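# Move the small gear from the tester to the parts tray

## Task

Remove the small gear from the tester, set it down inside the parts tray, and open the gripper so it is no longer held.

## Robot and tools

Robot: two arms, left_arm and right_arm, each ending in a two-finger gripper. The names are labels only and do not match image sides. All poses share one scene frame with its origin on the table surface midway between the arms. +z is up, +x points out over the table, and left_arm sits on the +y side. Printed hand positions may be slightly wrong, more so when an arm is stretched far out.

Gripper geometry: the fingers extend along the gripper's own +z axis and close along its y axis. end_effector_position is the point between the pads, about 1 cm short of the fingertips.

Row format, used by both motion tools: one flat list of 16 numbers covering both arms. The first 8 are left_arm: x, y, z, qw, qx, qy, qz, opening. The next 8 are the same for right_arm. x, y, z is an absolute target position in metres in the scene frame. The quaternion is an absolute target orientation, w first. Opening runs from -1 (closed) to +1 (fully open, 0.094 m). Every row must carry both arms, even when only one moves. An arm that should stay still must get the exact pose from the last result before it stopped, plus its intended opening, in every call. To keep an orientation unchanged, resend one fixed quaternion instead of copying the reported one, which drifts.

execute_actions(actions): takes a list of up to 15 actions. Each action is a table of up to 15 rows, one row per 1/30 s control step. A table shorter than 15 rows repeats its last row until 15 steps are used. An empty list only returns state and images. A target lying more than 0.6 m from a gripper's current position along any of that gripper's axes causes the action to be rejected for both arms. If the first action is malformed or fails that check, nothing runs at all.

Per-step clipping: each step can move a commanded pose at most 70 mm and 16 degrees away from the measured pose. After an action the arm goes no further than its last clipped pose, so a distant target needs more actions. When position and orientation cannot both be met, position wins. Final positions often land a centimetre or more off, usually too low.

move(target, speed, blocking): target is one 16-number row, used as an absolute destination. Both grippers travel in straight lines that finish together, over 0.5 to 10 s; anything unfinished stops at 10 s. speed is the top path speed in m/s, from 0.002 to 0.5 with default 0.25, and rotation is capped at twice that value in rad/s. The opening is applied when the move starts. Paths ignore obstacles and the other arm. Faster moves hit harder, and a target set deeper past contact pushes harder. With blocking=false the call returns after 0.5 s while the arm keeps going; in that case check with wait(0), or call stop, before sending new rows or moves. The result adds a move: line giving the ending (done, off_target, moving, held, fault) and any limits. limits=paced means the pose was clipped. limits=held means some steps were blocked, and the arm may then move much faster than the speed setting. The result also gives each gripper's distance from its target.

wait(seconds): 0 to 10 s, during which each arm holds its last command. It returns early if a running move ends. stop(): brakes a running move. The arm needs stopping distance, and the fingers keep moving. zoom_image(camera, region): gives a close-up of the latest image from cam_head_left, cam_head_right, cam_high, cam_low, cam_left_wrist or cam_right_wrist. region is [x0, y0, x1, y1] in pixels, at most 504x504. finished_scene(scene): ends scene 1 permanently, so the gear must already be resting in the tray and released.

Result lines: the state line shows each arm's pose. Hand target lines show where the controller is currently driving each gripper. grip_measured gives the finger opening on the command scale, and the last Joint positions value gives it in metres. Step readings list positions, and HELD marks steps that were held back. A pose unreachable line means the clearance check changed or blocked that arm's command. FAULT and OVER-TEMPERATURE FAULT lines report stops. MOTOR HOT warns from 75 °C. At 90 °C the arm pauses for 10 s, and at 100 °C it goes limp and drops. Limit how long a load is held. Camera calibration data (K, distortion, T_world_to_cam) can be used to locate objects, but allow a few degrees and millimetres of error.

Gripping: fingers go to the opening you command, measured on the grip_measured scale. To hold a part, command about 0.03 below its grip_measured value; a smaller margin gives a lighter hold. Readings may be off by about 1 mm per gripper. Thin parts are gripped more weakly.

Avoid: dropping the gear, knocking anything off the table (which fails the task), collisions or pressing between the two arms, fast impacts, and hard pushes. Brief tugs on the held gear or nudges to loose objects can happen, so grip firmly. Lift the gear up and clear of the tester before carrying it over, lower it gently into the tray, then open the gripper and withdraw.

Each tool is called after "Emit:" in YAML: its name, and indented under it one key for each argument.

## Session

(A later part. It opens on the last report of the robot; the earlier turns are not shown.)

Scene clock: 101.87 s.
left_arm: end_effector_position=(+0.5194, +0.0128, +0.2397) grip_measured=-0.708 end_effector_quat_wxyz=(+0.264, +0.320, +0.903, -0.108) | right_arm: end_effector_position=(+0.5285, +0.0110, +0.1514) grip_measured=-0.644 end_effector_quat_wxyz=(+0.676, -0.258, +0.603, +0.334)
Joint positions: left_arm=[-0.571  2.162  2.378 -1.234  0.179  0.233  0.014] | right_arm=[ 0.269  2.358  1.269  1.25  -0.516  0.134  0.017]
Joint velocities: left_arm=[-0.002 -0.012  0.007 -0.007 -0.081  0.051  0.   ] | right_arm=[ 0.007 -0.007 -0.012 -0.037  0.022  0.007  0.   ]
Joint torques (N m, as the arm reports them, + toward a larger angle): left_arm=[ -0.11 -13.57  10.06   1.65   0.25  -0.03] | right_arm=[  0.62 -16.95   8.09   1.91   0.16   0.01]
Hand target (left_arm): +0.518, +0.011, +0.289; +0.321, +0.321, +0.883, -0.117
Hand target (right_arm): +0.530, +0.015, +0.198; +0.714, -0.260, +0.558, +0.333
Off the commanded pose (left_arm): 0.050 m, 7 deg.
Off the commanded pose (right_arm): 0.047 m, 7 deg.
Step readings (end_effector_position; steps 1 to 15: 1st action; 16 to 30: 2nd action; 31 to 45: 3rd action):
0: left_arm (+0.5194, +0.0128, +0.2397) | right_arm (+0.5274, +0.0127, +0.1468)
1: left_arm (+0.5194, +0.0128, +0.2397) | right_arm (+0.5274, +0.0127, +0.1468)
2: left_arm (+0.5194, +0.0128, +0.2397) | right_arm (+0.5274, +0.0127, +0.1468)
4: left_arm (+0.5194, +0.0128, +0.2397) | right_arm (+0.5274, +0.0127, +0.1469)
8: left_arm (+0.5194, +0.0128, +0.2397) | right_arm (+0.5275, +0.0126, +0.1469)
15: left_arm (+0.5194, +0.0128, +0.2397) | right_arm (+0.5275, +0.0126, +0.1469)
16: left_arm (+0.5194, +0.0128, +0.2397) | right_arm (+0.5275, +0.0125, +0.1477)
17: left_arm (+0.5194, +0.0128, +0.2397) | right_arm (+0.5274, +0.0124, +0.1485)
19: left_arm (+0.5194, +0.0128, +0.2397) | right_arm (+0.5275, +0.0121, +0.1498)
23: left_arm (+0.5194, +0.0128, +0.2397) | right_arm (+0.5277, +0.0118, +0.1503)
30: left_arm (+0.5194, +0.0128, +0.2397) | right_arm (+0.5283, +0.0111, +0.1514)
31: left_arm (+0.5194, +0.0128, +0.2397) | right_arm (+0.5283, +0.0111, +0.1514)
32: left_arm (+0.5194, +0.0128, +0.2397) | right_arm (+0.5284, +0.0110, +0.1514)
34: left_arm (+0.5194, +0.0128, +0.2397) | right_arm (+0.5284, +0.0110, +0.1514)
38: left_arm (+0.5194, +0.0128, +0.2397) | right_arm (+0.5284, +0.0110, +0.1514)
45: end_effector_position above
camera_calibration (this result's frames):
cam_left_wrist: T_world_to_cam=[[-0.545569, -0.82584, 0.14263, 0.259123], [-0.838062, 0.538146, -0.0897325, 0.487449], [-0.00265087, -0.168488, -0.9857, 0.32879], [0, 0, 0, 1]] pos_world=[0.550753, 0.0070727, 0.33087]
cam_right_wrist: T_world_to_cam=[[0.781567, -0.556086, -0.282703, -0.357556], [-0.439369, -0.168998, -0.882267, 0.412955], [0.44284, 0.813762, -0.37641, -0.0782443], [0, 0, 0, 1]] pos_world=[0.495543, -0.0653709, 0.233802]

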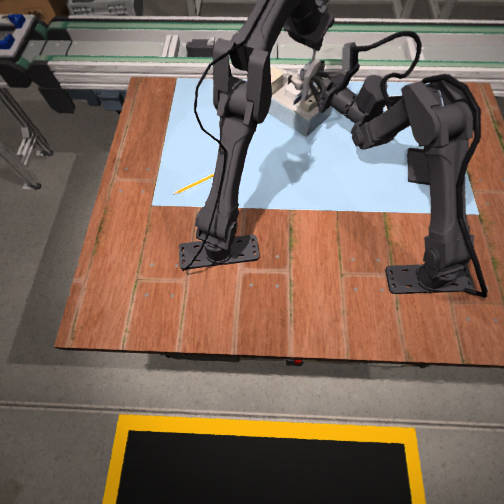

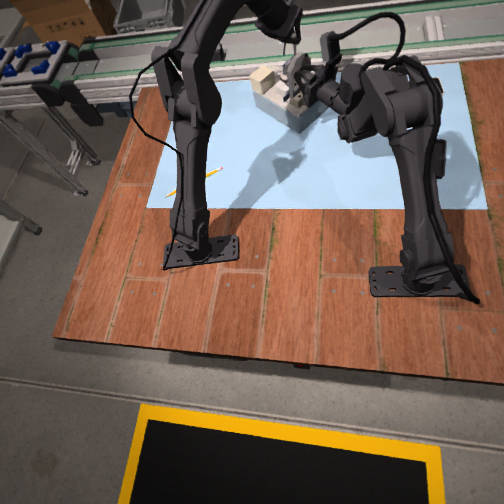

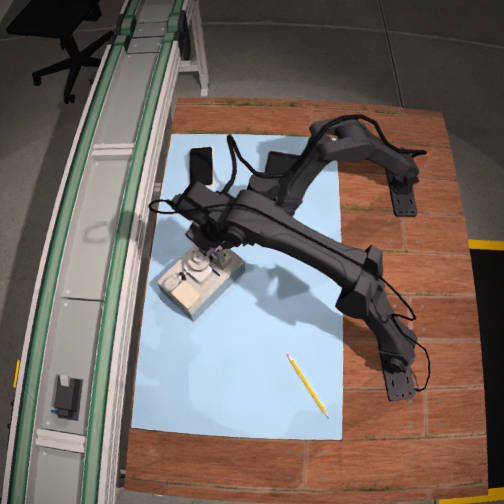

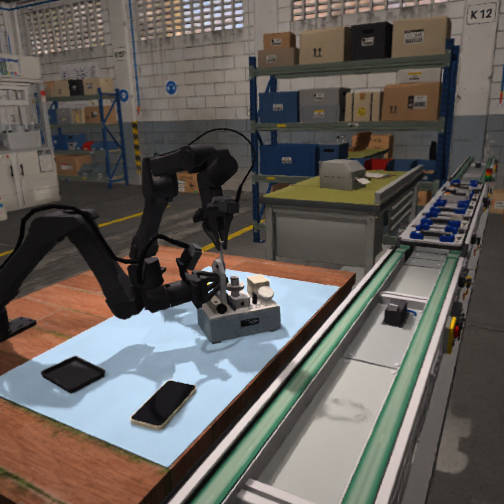

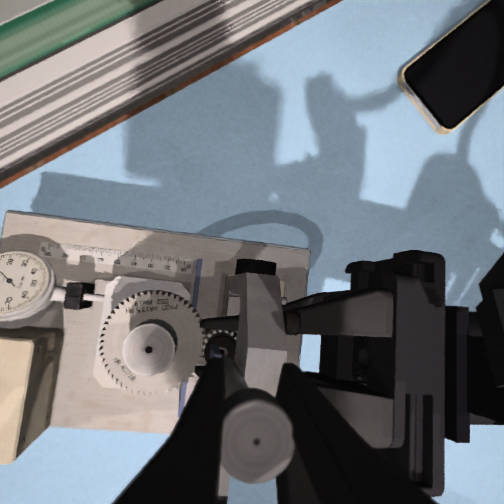

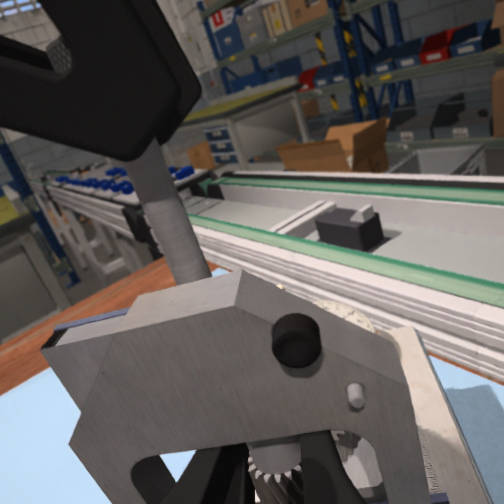

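Emit:
execute_actions:
  actions:
    - [[0.52,0.01,0.29,0.321,0.321,0.883,-0.117,-0.75,0.526,0.009,0.186,0.704,-0.266,0.571,0.329,-0.72]]
    - [[0.52,0.01,0.29,0.321,0.321,0.883,-0.117,-0.75,0.521,0.003,0.178,0.704,-0.266,0.571,0.329,-0.72]]
    - [[0.52,0.01,0.29,0.321,0.321,0.883,-0.117,-0.75,0.517,-0.002,0.176,0.704,-0.266,0.571,0.329,-0.72]]

Scene clock: 105.53 s.
left_arm: end_effector_position=(+0.5194, +0.0128, +0.2397) grip_measured=-0.708 end_effector_quat_wxyz=(+0.264, +0.320, +0.903, -0.108) | right_arm: end_effector_position=(+0.5207, +0.0038, +0.1462) grip_measured=-0.644 end_effector_quat_wxyz=(+0.678, -0.261, +0.601, +0.334)
Joint positions: left_arm=[-0.571  2.162  2.378 -1.234  0.178  0.233  0.014] | right_arm=[ 0.258  2.353  1.221  1.298 -0.53   0.131  0.017]
Joint velocities: left_arm=[-0.002 -0.007  0.007  0.081  0.037 -0.066 -0.   ] | right_arm=[ 0.017 -0.007  0.017 -0.081 -0.051  0.022  0.001]
Joint torques (N m, as the arm reports them, + toward a larger angle): left_arm=[ -0.05 -13.85  10.21   1.65   0.19  -0.06] | right_arm=[ -0.58 -17.25   4.11   1.9   -0.04  -0.07]
Hand target (left_arm): +0.518, +0.011, +0.289; +0.321, +0.321, +0.883, -0.117
Hand target (right_arm): +0.518, -0.001, +0.175; +0.704, -0.265, +0.571, +0.329
Off the commanded pose (left_arm): 0.050 m, 7 deg.
Off the commanded pose (right_arm): 0.031 m, 5 deg.
Step readings (end_effector_position; steps 1 to 15: 1st action; 16 to 30: 2nd action; 31 to 45: 3rd action):
0: left_arm (+0.5194, +0.0128, +0.2397) | right_arm (+0.5285, +0.0110, +0.1514)
1: left_arm (+0.5194, +0.0128, +0.2397) | right_arm (+0.5285, +0.0110, +0.1514)
2: left_arm (+0.5194, +0.0128, +0.2397) | right_arm (+0.5285, +0.0110, +0.1514)
4: left_arm (+0.5194, +0.0128, +0.2397) | right_arm (+0.5285, +0.0110, +0.1514)
8: left_arm (+0.5194, +0.0128, +0.2397) | right_arm (+0.5285, +0.0110, +0.1514)
15: left_arm (+0.5194, +0.0128, +0.2397) | right_arm (+0.5285, +0.0110, +0.1514)
16: left_arm (+0.5194, +0.0128, +0.2397) | right_arm (+0.5282, +0.0104, +0.1509)
17: left_arm (+0.5194, +0.0128, +0.2397) | right_arm (+0.5273, +0.0100, +0.1505)
19: left_arm (+0.5194, +0.0128, +0.2397) | right_arm (+0.5259, +0.0095, +0.1497)
23: left_arm (+0.5194, +0.0128, +0.2397) | right_arm (+0.5248, +0.0094, +0.1498)
30: left_arm (+0.5194, +0.0128, +0.2397) | right_arm (+0.5244, +0.0095, +0.1499)
31: left_arm (+0.5194, +0.0128, +0.2397) | right_arm (+0.5240, +0.0090, +0.1495)
32: left_arm (+0.5194, +0.0128, +0.2397) | right_arm (+0.5227, +0.0083, +0.1490)
34: left_arm (+0.5194, +0.0128, +0.2397) | right_arm (+0.5212, +0.0064, +0.1469)
38: left_arm (+0.5194, +0.0128, +0.2397) | right_arm (+0.5210, +0.0039, +0.1456)
45: end_effector_position above
camera_calibration (this result's frames):
cam_left_wrist: T_world_to_cam=[[-0.545422, -0.825991, 0.142314, 0.259192], [-0.838158, 0.538005, -0.0896771, 0.487481], [-0.00249299, -0.168193, -0.985751, 0.328716], [0, 0, 0, 1]] pos_world=[0.550775, 0.00711091, 0.330862]
cam_right_wrist: T_world_to_cam=[[0.784978, -0.554627, -0.276039, -0.3597], [-0.432625, -0.171814, -0.885051, 0.400686], [0.443446, 0.814167, -0.374816, -0.0714972], [0, 0, 0, 1]] pos_world=[0.487409, -0.0724454, 0.228538]

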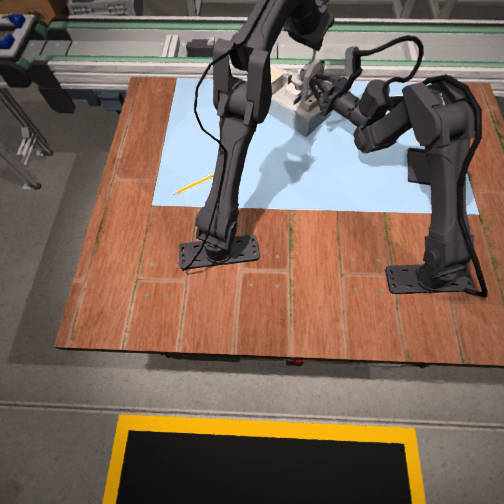

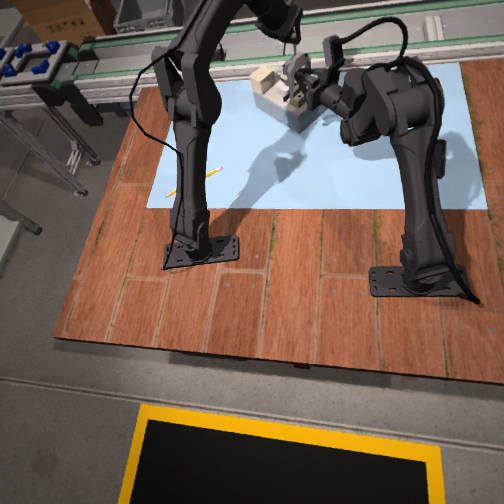

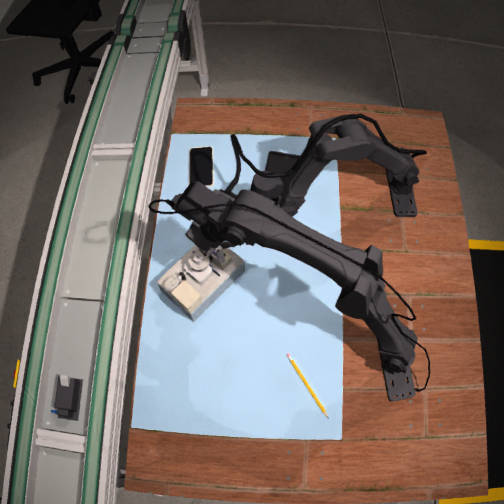

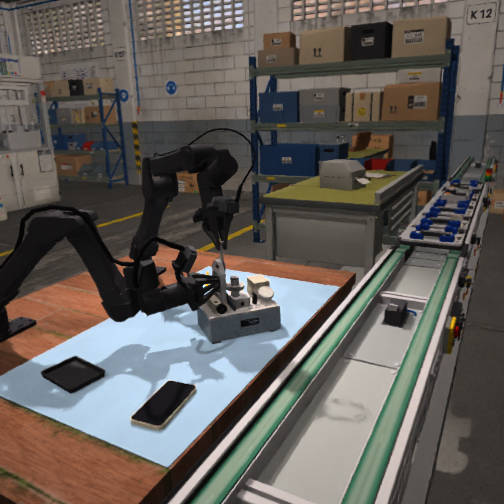

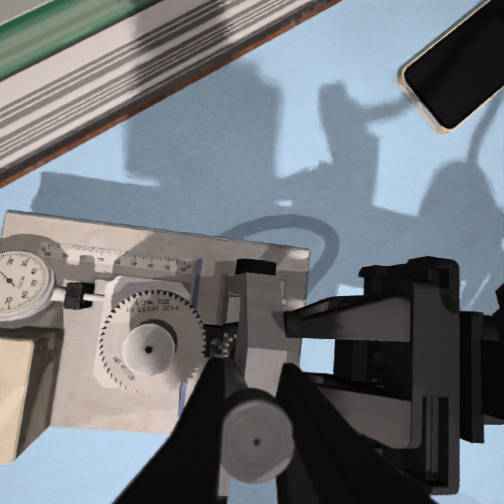

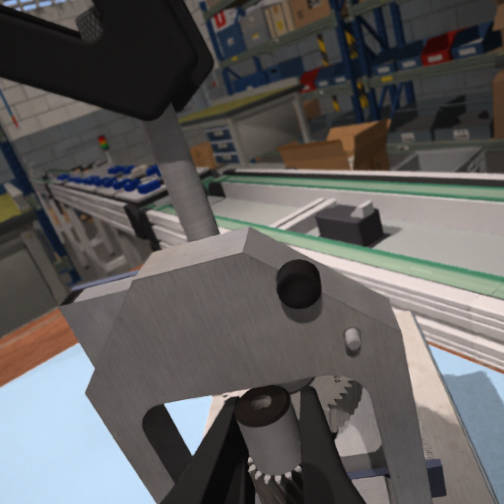

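Emit:
execute_actions:
  actions:
    - [[0.52,0.01,0.29,0.321,0.321,0.883,-0.117,-0.75,0.511,-0.009,0.178,0.704,-0.266,0.571,0.329,-0.72]]
    - [[0.52,0.01,0.285,0.321,0.321,0.883,-0.117,-0.75,0.504,-0.017,0.178,0.704,-0.266,0.571,0.329,-0.72]]
    - [[0.52,0.01,0.277,0.321,0.321,0.883,-0.117,-0.75,0.496,-0.027,0.178,0.704,-0.266,0.571,0.329,-0.72]]
    - [[0.52,0.01,0.268,0.321,0.321,0.883,-0.117,-0.75,0.486,-0.039,0.178,0.704,-0.266,0.571,0.329,-0.72]]
    - [[0.52,0.01,0.255,0.321,0.321,0.883,-0.117,-0.75,0.474,-0.054,0.178,0.704,-0.266,0.571,0.329,-0.72]]
    - [[0.52,0.01,0.24,0.321,0.321,0.883,-0.117,-0.75,0.46,-0.07,0.178,0.704,-0.266,0.571,0.329,-0.72]]

Scene clock: 111.40 s.
left_arm: end_effector_position=(+0.5202, +0.0122, +0.2176) grip_measured=-0.708 end_effector_quat_wxyz=(+0.293, +0.321, +0.894, -0.110) | right_arm: end_effector_position=(+0.4655, -0.0666, +0.1550) grip_measured=-0.644 end_effector_quat_wxyz=(+0.683, -0.259, +0.597, +0.333)
Joint positions: left_arm=[-0.571  2.034  2.049 -0.972  0.18   0.233  0.014] | right_arm=[ 0.125  2.18   0.872  1.504 -0.656  0.163  0.017]
Joint velocities: left_arm=[-0.007  0.022  0.002  0.022 -0.125  0.037 -0.   ] | right_arm=[-0.007 -0.002  0.012  0.022 -0.095  0.007 -0.001]
Joint torques (N m, as the arm reports them, + toward a larger angle): left_arm=[  0.1  -12.23   5.56   1.89   0.18  -0.08] | right_arm=[ -0.25 -14.39   3.25   1.79   0.04  -0.03]
Hand target (left_arm): +0.520, +0.010, +0.240; +0.321, +0.321, +0.883, -0.117
Hand target (right_arm): +0.460, -0.069, +0.177; +0.704, -0.265, +0.571, +0.329
Off the commanded pose (left_arm): 0.023 m, 4 deg.
Off the commanded pose (right_arm): 0.024 m, 4 deg.
Step readings (end_effector_position; steps 1 to 15: 1st action; 16 to 30: 2nd action; 31 to 45: 3rd action; 46 to 60: 4th action; 61 to 75: 5th action; 76 to 90: 6th action):
0: left_arm (+0.5194, +0.0128, +0.2397) | right_arm (+0.5207, +0.0038, +0.1464)
1: left_arm (+0.5194, +0.0128, +0.2397) | right_arm (+0.5201, +0.0032, +0.1463)
2: left_arm (+0.5194, +0.0128, +0.2397) | right_arm (+0.5182, +0.0022, +0.1458)
4: left_arm (+0.5194, +0.0128, +0.2397) | right_arm (+0.5158, -0.0001, +0.1460)
8: left_arm (+0.5194, +0.0128, +0.2397) | right_arm (+0.5154, -0.0031, +0.1485)
15: left_arm (+0.5194, +0.0128, +0.2397) | right_arm (+0.5151, -0.0034, +0.1504)
16: left_arm (+0.5194, +0.0128, +0.2397) | right_arm (+0.5141, -0.0038, +0.1497)
17: left_arm (+0.5194, +0.0128, +0.2397) | right_arm (+0.5119, -0.0051, +0.1490)
19: left_arm (+0.5194, +0.0128, +0.2397) | right_arm (+0.5090, -0.0077, +0.1477)
23: left_arm (+0.5194, +0.0128, +0.2397) | right_arm (+0.5085, -0.0113, +0.1478)
30: left_arm (+0.5194, +0.0128, +0.2397) | right_arm (+0.5082, -0.0115, +0.1500)
31: left_arm (+0.5193, +0.0129, +0.2379) | right_arm (+0.5071, -0.0121, +0.1498)
32: left_arm (+0.5193, +0.0129, +0.2363) | right_arm (+0.5046, -0.0137, +0.1493)
34: left_arm (+0.5195, +0.0128, +0.2320) | right_arm (+0.5014, -0.0173, +0.1483)
38: left_arm (+0.5195, +0.0128, +0.2280) | right_arm (+0.5011, -0.0220, +0.1491)
45: left_arm (+0.5196, +0.0127, +0.2293) | right_arm (+0.5006, -0.0221, +0.1512)
46: left_arm (+0.5195, +0.0128, +0.2284) | right_arm (+0.4994, -0.0229, +0.1509)
47: left_arm (+0.5194, +0.0128, +0.2278) | right_arm (+0.4962, -0.0247, +0.1501)
49: left_arm (+0.5197, +0.0127, +0.2265) | right_arm (+0.4923, -0.0292, +0.1490)
53: left_arm (+0.5197, +0.0127, +0.2258) | right_arm (+0.4916, -0.0345, +0.1498)
60: left_arm (+0.5198, +0.0127, +0.2260) | right_arm (+0.4909, -0.0345, +0.1523)
61: left_arm (+0.5196, +0.0127, +0.2247) | right_arm (+0.4895, -0.0356, +0.1520)
62: left_arm (+0.5195, +0.0127, +0.2233) | right_arm (+0.4858, -0.0378, +0.1512)
64: left_arm (+0.5198, +0.0126, +0.2204) | right_arm (+0.4810, -0.0436, +0.1499)
68: left_arm (+0.5199, +0.0125, +0.2185) | right_arm (+0.4805, -0.0506, +0.1507)
75: left_arm (+0.5199, +0.0125, +0.2184) | right_arm (+0.4794, -0.0503, +0.1537)
76: left_arm (+0.5198, +0.0124, +0.2172) | right_arm (+0.4778, -0.0516, +0.1534)
77: left_arm (+0.5196, +0.0125, +0.2175) | right_arm (+0.4736, -0.0538, +0.1524)
79: left_arm (+0.5199, +0.0123, +0.2174) | right_arm (+0.4681, -0.0602, +0.1510)
83: left_arm (+0.5201, +0.0122, +0.2176) | right_arm (+0.4667, -0.0670, +0.1519)
90: end_effector_position above
camera_calibration (this result's frames):
cam_left_wrist: T_world_to_cam=[[-0.554087, -0.821951, 0.131848, 0.268989], [-0.830795, 0.535991, -0.149978, 0.495818], [0.0526049, -0.19264, -0.979859, 0.277186], [0, 0, 0, 1]] pos_world=[0.546385, 0.00873922, 0.310499]
cam_right_wrist: T_world_to_cam=[[0.785631, -0.55606, -0.271259, -0.354082], [-0.423729, -0.164115, -0.890797, 0.369718], [0.450819, 0.814778, -0.364553, 0.00862272], [0, 0, 0, 1]] pos_world=[0.430951, -0.14324, 0.236439]

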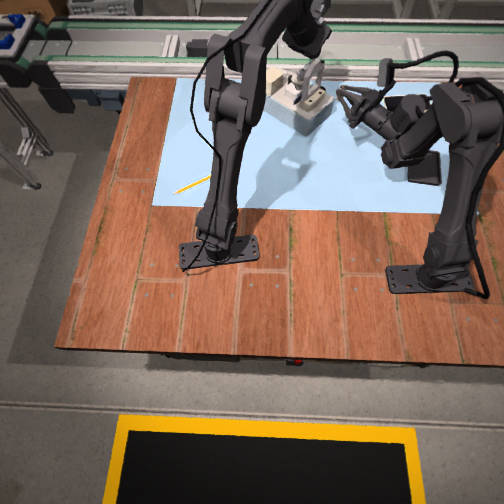

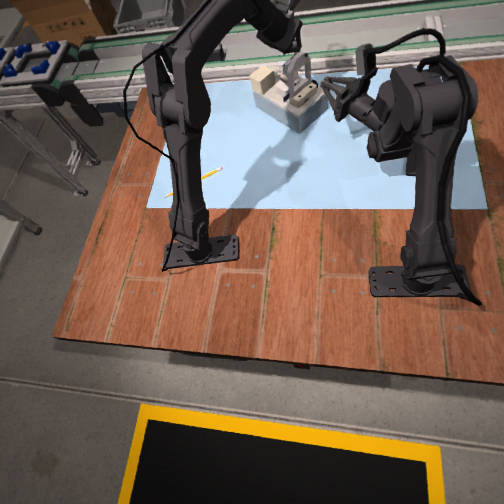

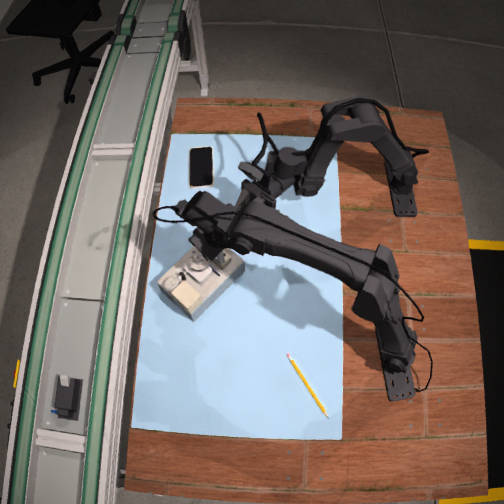

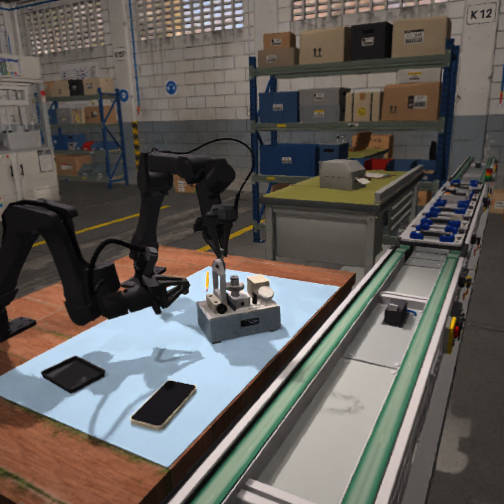

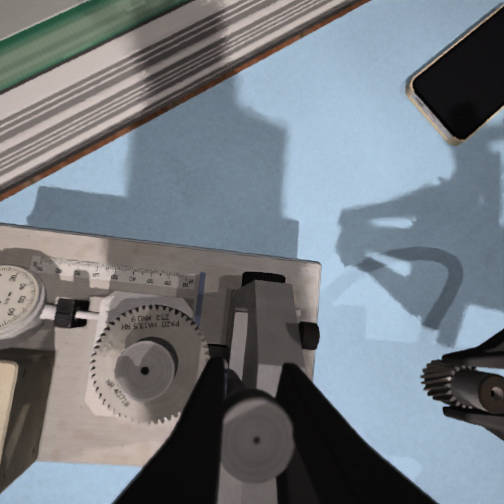

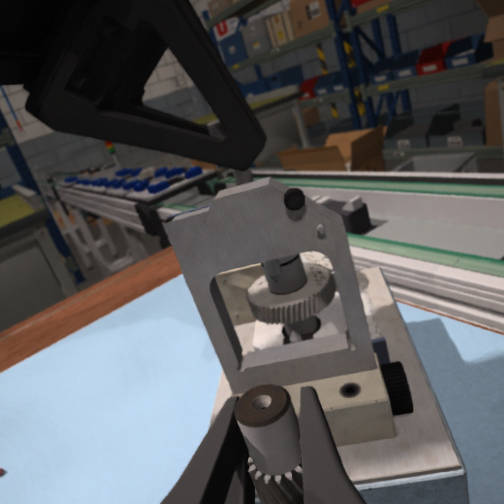

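Emit:
move:
  target: [0.52,0.012,0.232,0.3,0.321,0.89,-0.112,0.2,0.345,-0.32,0.12,0.087,0,0.996,0,-0.72]
  speed: 0.2

Scene clock: 119.50 s.
left_arm: end_effector_position=(+0.5173, +0.0134, +0.2169) grip_measured=+0.197 end_effector_quat_wxyz=(+0.284, +0.321, +0.897, -0.110) | right_arm: end_effector_position=(+0.3299, -0.3129, +0.1101) grip_measured=-0.644 end_effector_quat_wxyz=(+0.065, -0.019, +0.998, +0.010)
Joint positions: left_arm=[-0.571  2.04   2.066 -1.002  0.18   0.233  0.056] | right_arm=[-0.218  1.698  1.362 -1.11  -0.041 -0.18   0.017]
Joint velocities: left_arm=[-0.002  0.012 -0.012  0.007  0.051 -0.007 -0.   ] | right_arm=[-0.007 -0.007  0.012  0.007 -0.007 -0.037 -0.   ]
Joint torques (N m, as the arm reports them, + toward a larger angle): left_arm=[ 0.02 -9.93  8.68  1.5   0.12  0.03] | right_arm=[-0.62 -9.4   8.15  0.54  0.08  0.02]
Hand target (left_arm): +0.520, +0.012, +0.232; +0.301, +0.321, +0.891, -0.112
Hand target (right_arm): +0.337, -0.318, +0.122; +0.081, -0.012, +0.997, +0.004
Off the commanded pose (left_arm): 0.015 m, 2 deg.
Off the commanded pose (right_arm): 0.019 m, 3 deg.
move: off_target (left_arm, right_arm)
camera_calibration (this result's frames):
cam_left_wrist: T_world_to_cam=[[-0.551737, -0.82294, 0.135483, 0.266488], [-0.833268, 0.537032, -0.13138, 0.489891], [0.0353594, -0.185381, -0.98203, 0.286193], [0, 0, 0, 1]] pos_world=[0.545122, 0.00927105, 0.309308]
cam_right_wrist: T_world_to_cam=[[-0.193946, -0.976613, -0.0928057, -0.224777], [-0.895715, 0.137706, 0.422767, 0.337303], [-0.400099, 0.165121, -0.901474, 0.390627], [0, 0, 0, 1]] pos_world=[0.414823, -0.330469, 0.188679]

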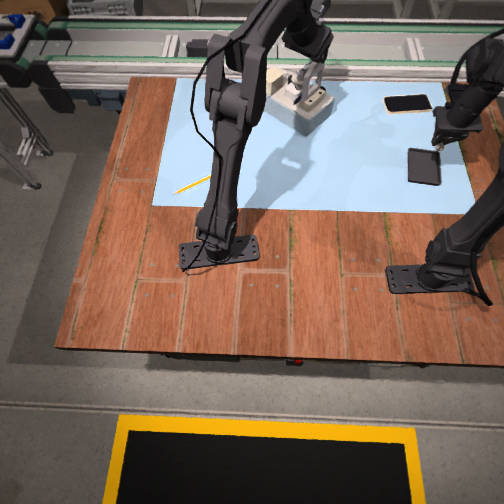

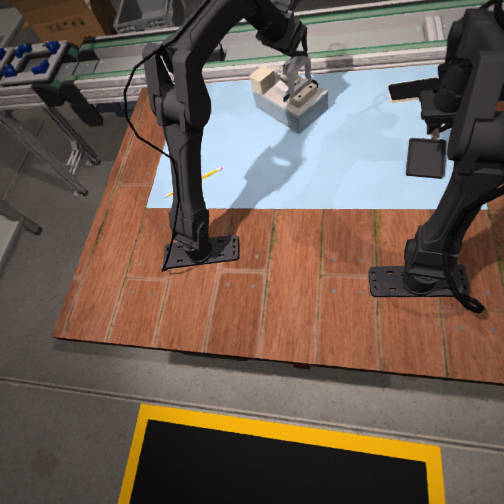

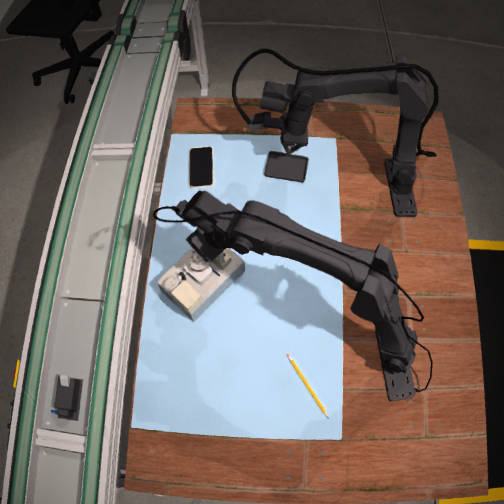

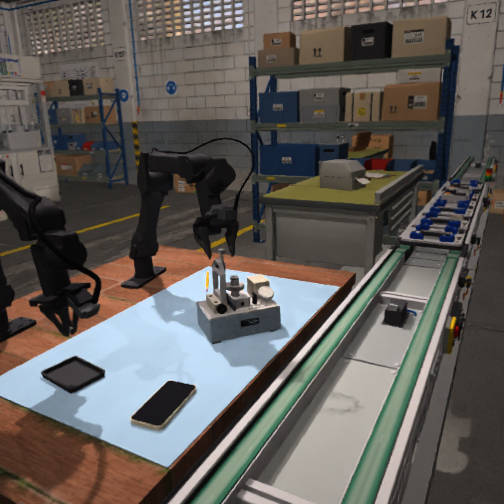

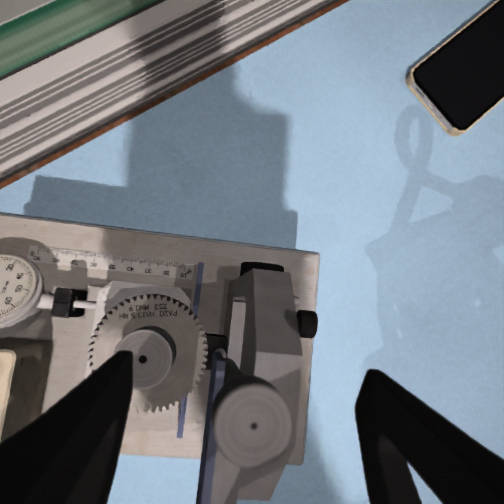

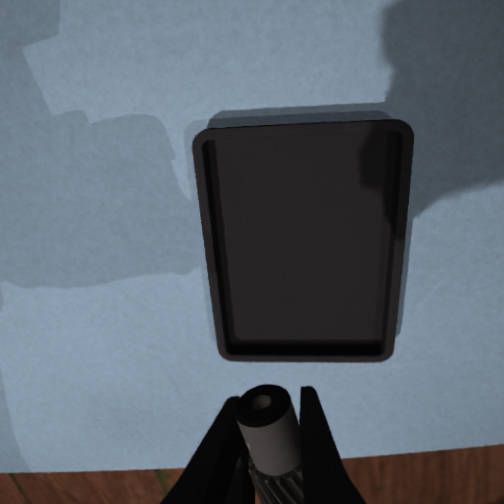

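Emit:
move:
  target: [0.45,0.07,0.31,0.3,0.321,0.89,-0.112,0.2,0.35,-0.325,0.042,0.087,0,0.996,0,-0.72]
  speed: 0.08

Emit:
zoom_image:
  camera: "cam_low"
  region: [20, 310, 120, 410]

Scene clock: 123.87 s.
left_arm: end_effector_position=(+0.4516, +0.0670, +0.2905) grip_measured=+0.197 end_effector_quat_wxyz=(+0.278, +0.320, +0.899, -0.110) | right_arm: end_effector_position=(+0.3443, -0.3197, +0.0403) grip_measured=-0.644 end_effector_quat_wxyz=(+0.071, -0.008, +0.997, +0.006)
Joint positions: left_arm=[-0.501  1.819  2.081 -1.263  0.219  0.292  0.056] | right_arm=[-0.228  1.802  1.2   -0.829 -0.034 -0.167  0.017]
Joint velocities: left_arm=[-0.027 -0.012  0.002 -0.051  0.037  0.022 -0.   ] | right_arm=[ 0.007 -0.007 -0.012  0.066  0.022 -0.022 -0.   ]
Joint torques (N m, as the arm reports them, + toward a larger angle): left_arm=[ 0.98 -8.87  7.68  1.47  0.27  0.08] | right_arm=[ -0.7  -10.28   4.78   0.82   0.05   0.03]
Hand target (left_arm): +0.450, +0.070, +0.309; +0.300, +0.321, +0.891, -0.112
Hand target (right_arm): +0.350, -0.325, +0.042; +0.086, +0.000, +0.996, -0.000
Off the commanded pose (left_arm): 0.020 m, 3 deg.
Off the commanded pose (right_arm): 0.008 m, 2 deg.
move: off_target (left_arm)
camera_calibration (this result's frames):
cam_left_wrist: T_world_to_cam=[[-0.549588, -0.823708, 0.139491, 0.262301], [-0.83512, 0.537074, -0.118858, 0.413267], [0.0229873, -0.181815, -0.983064, 0.376357], [0, 0, 0, 1]] pos_world=[0.480633, 0.0625324, 0.382515]
cam_right_wrist: T_world_to_cam=[[-0.215473, -0.972461, -0.0888286, -0.226499], [-0.897408, 0.161334, 0.410646, 0.389326], [-0.385006, 0.168199, -0.907458, 0.33063], [0, 0, 0, 1]] pos_world=[0.427875, -0.338684, 0.120038]

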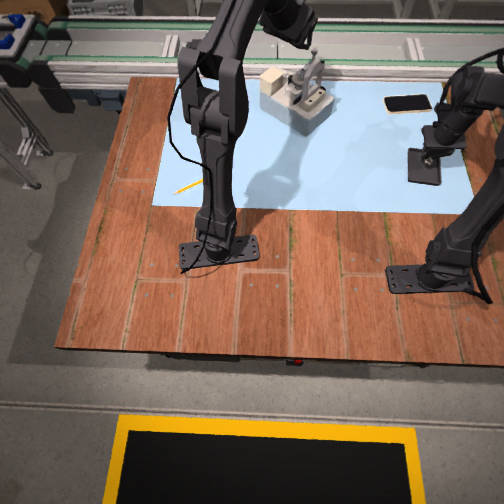

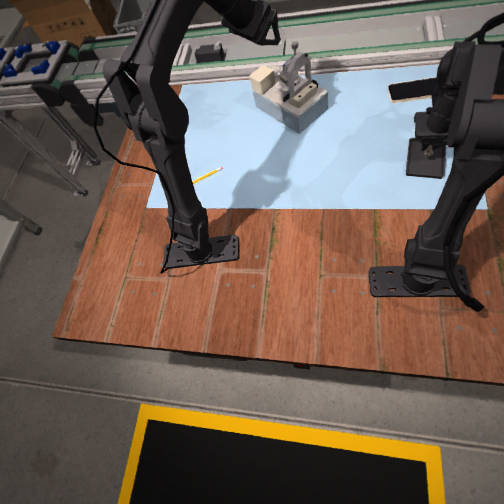

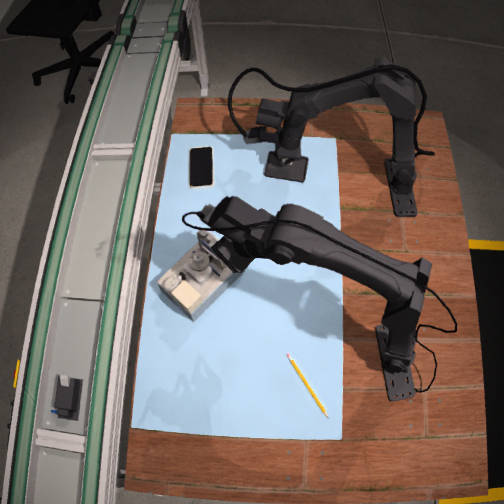

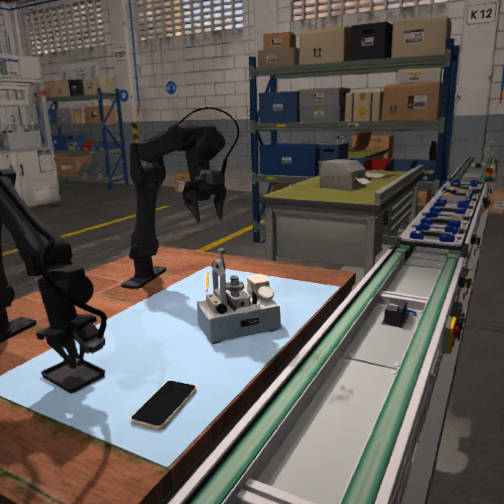

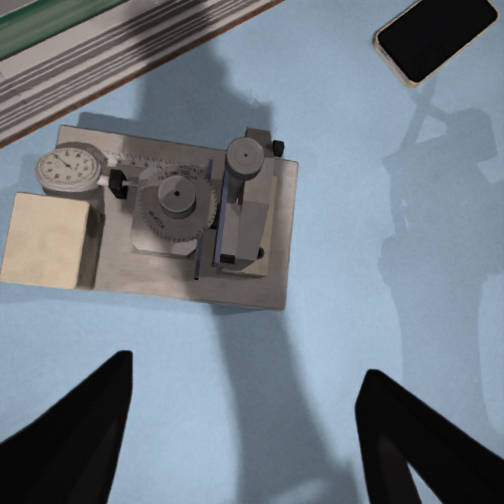

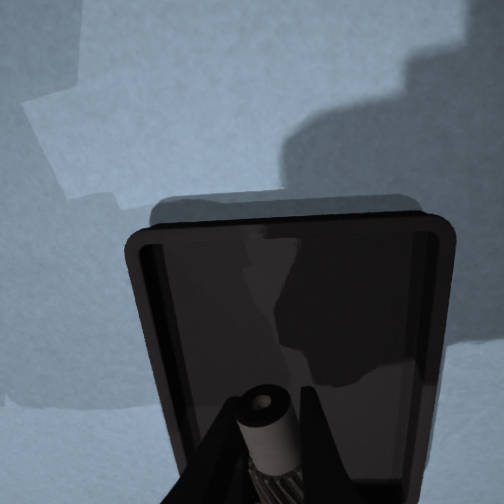

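Region (20, 310, 120, 410) of cam_low's 504x504 image, scaled by 5.040, with more detail than that image has.

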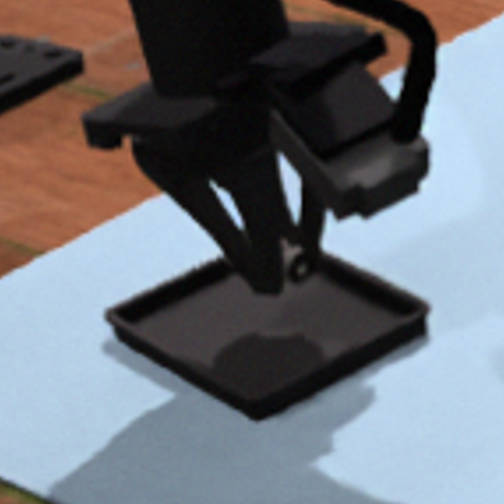

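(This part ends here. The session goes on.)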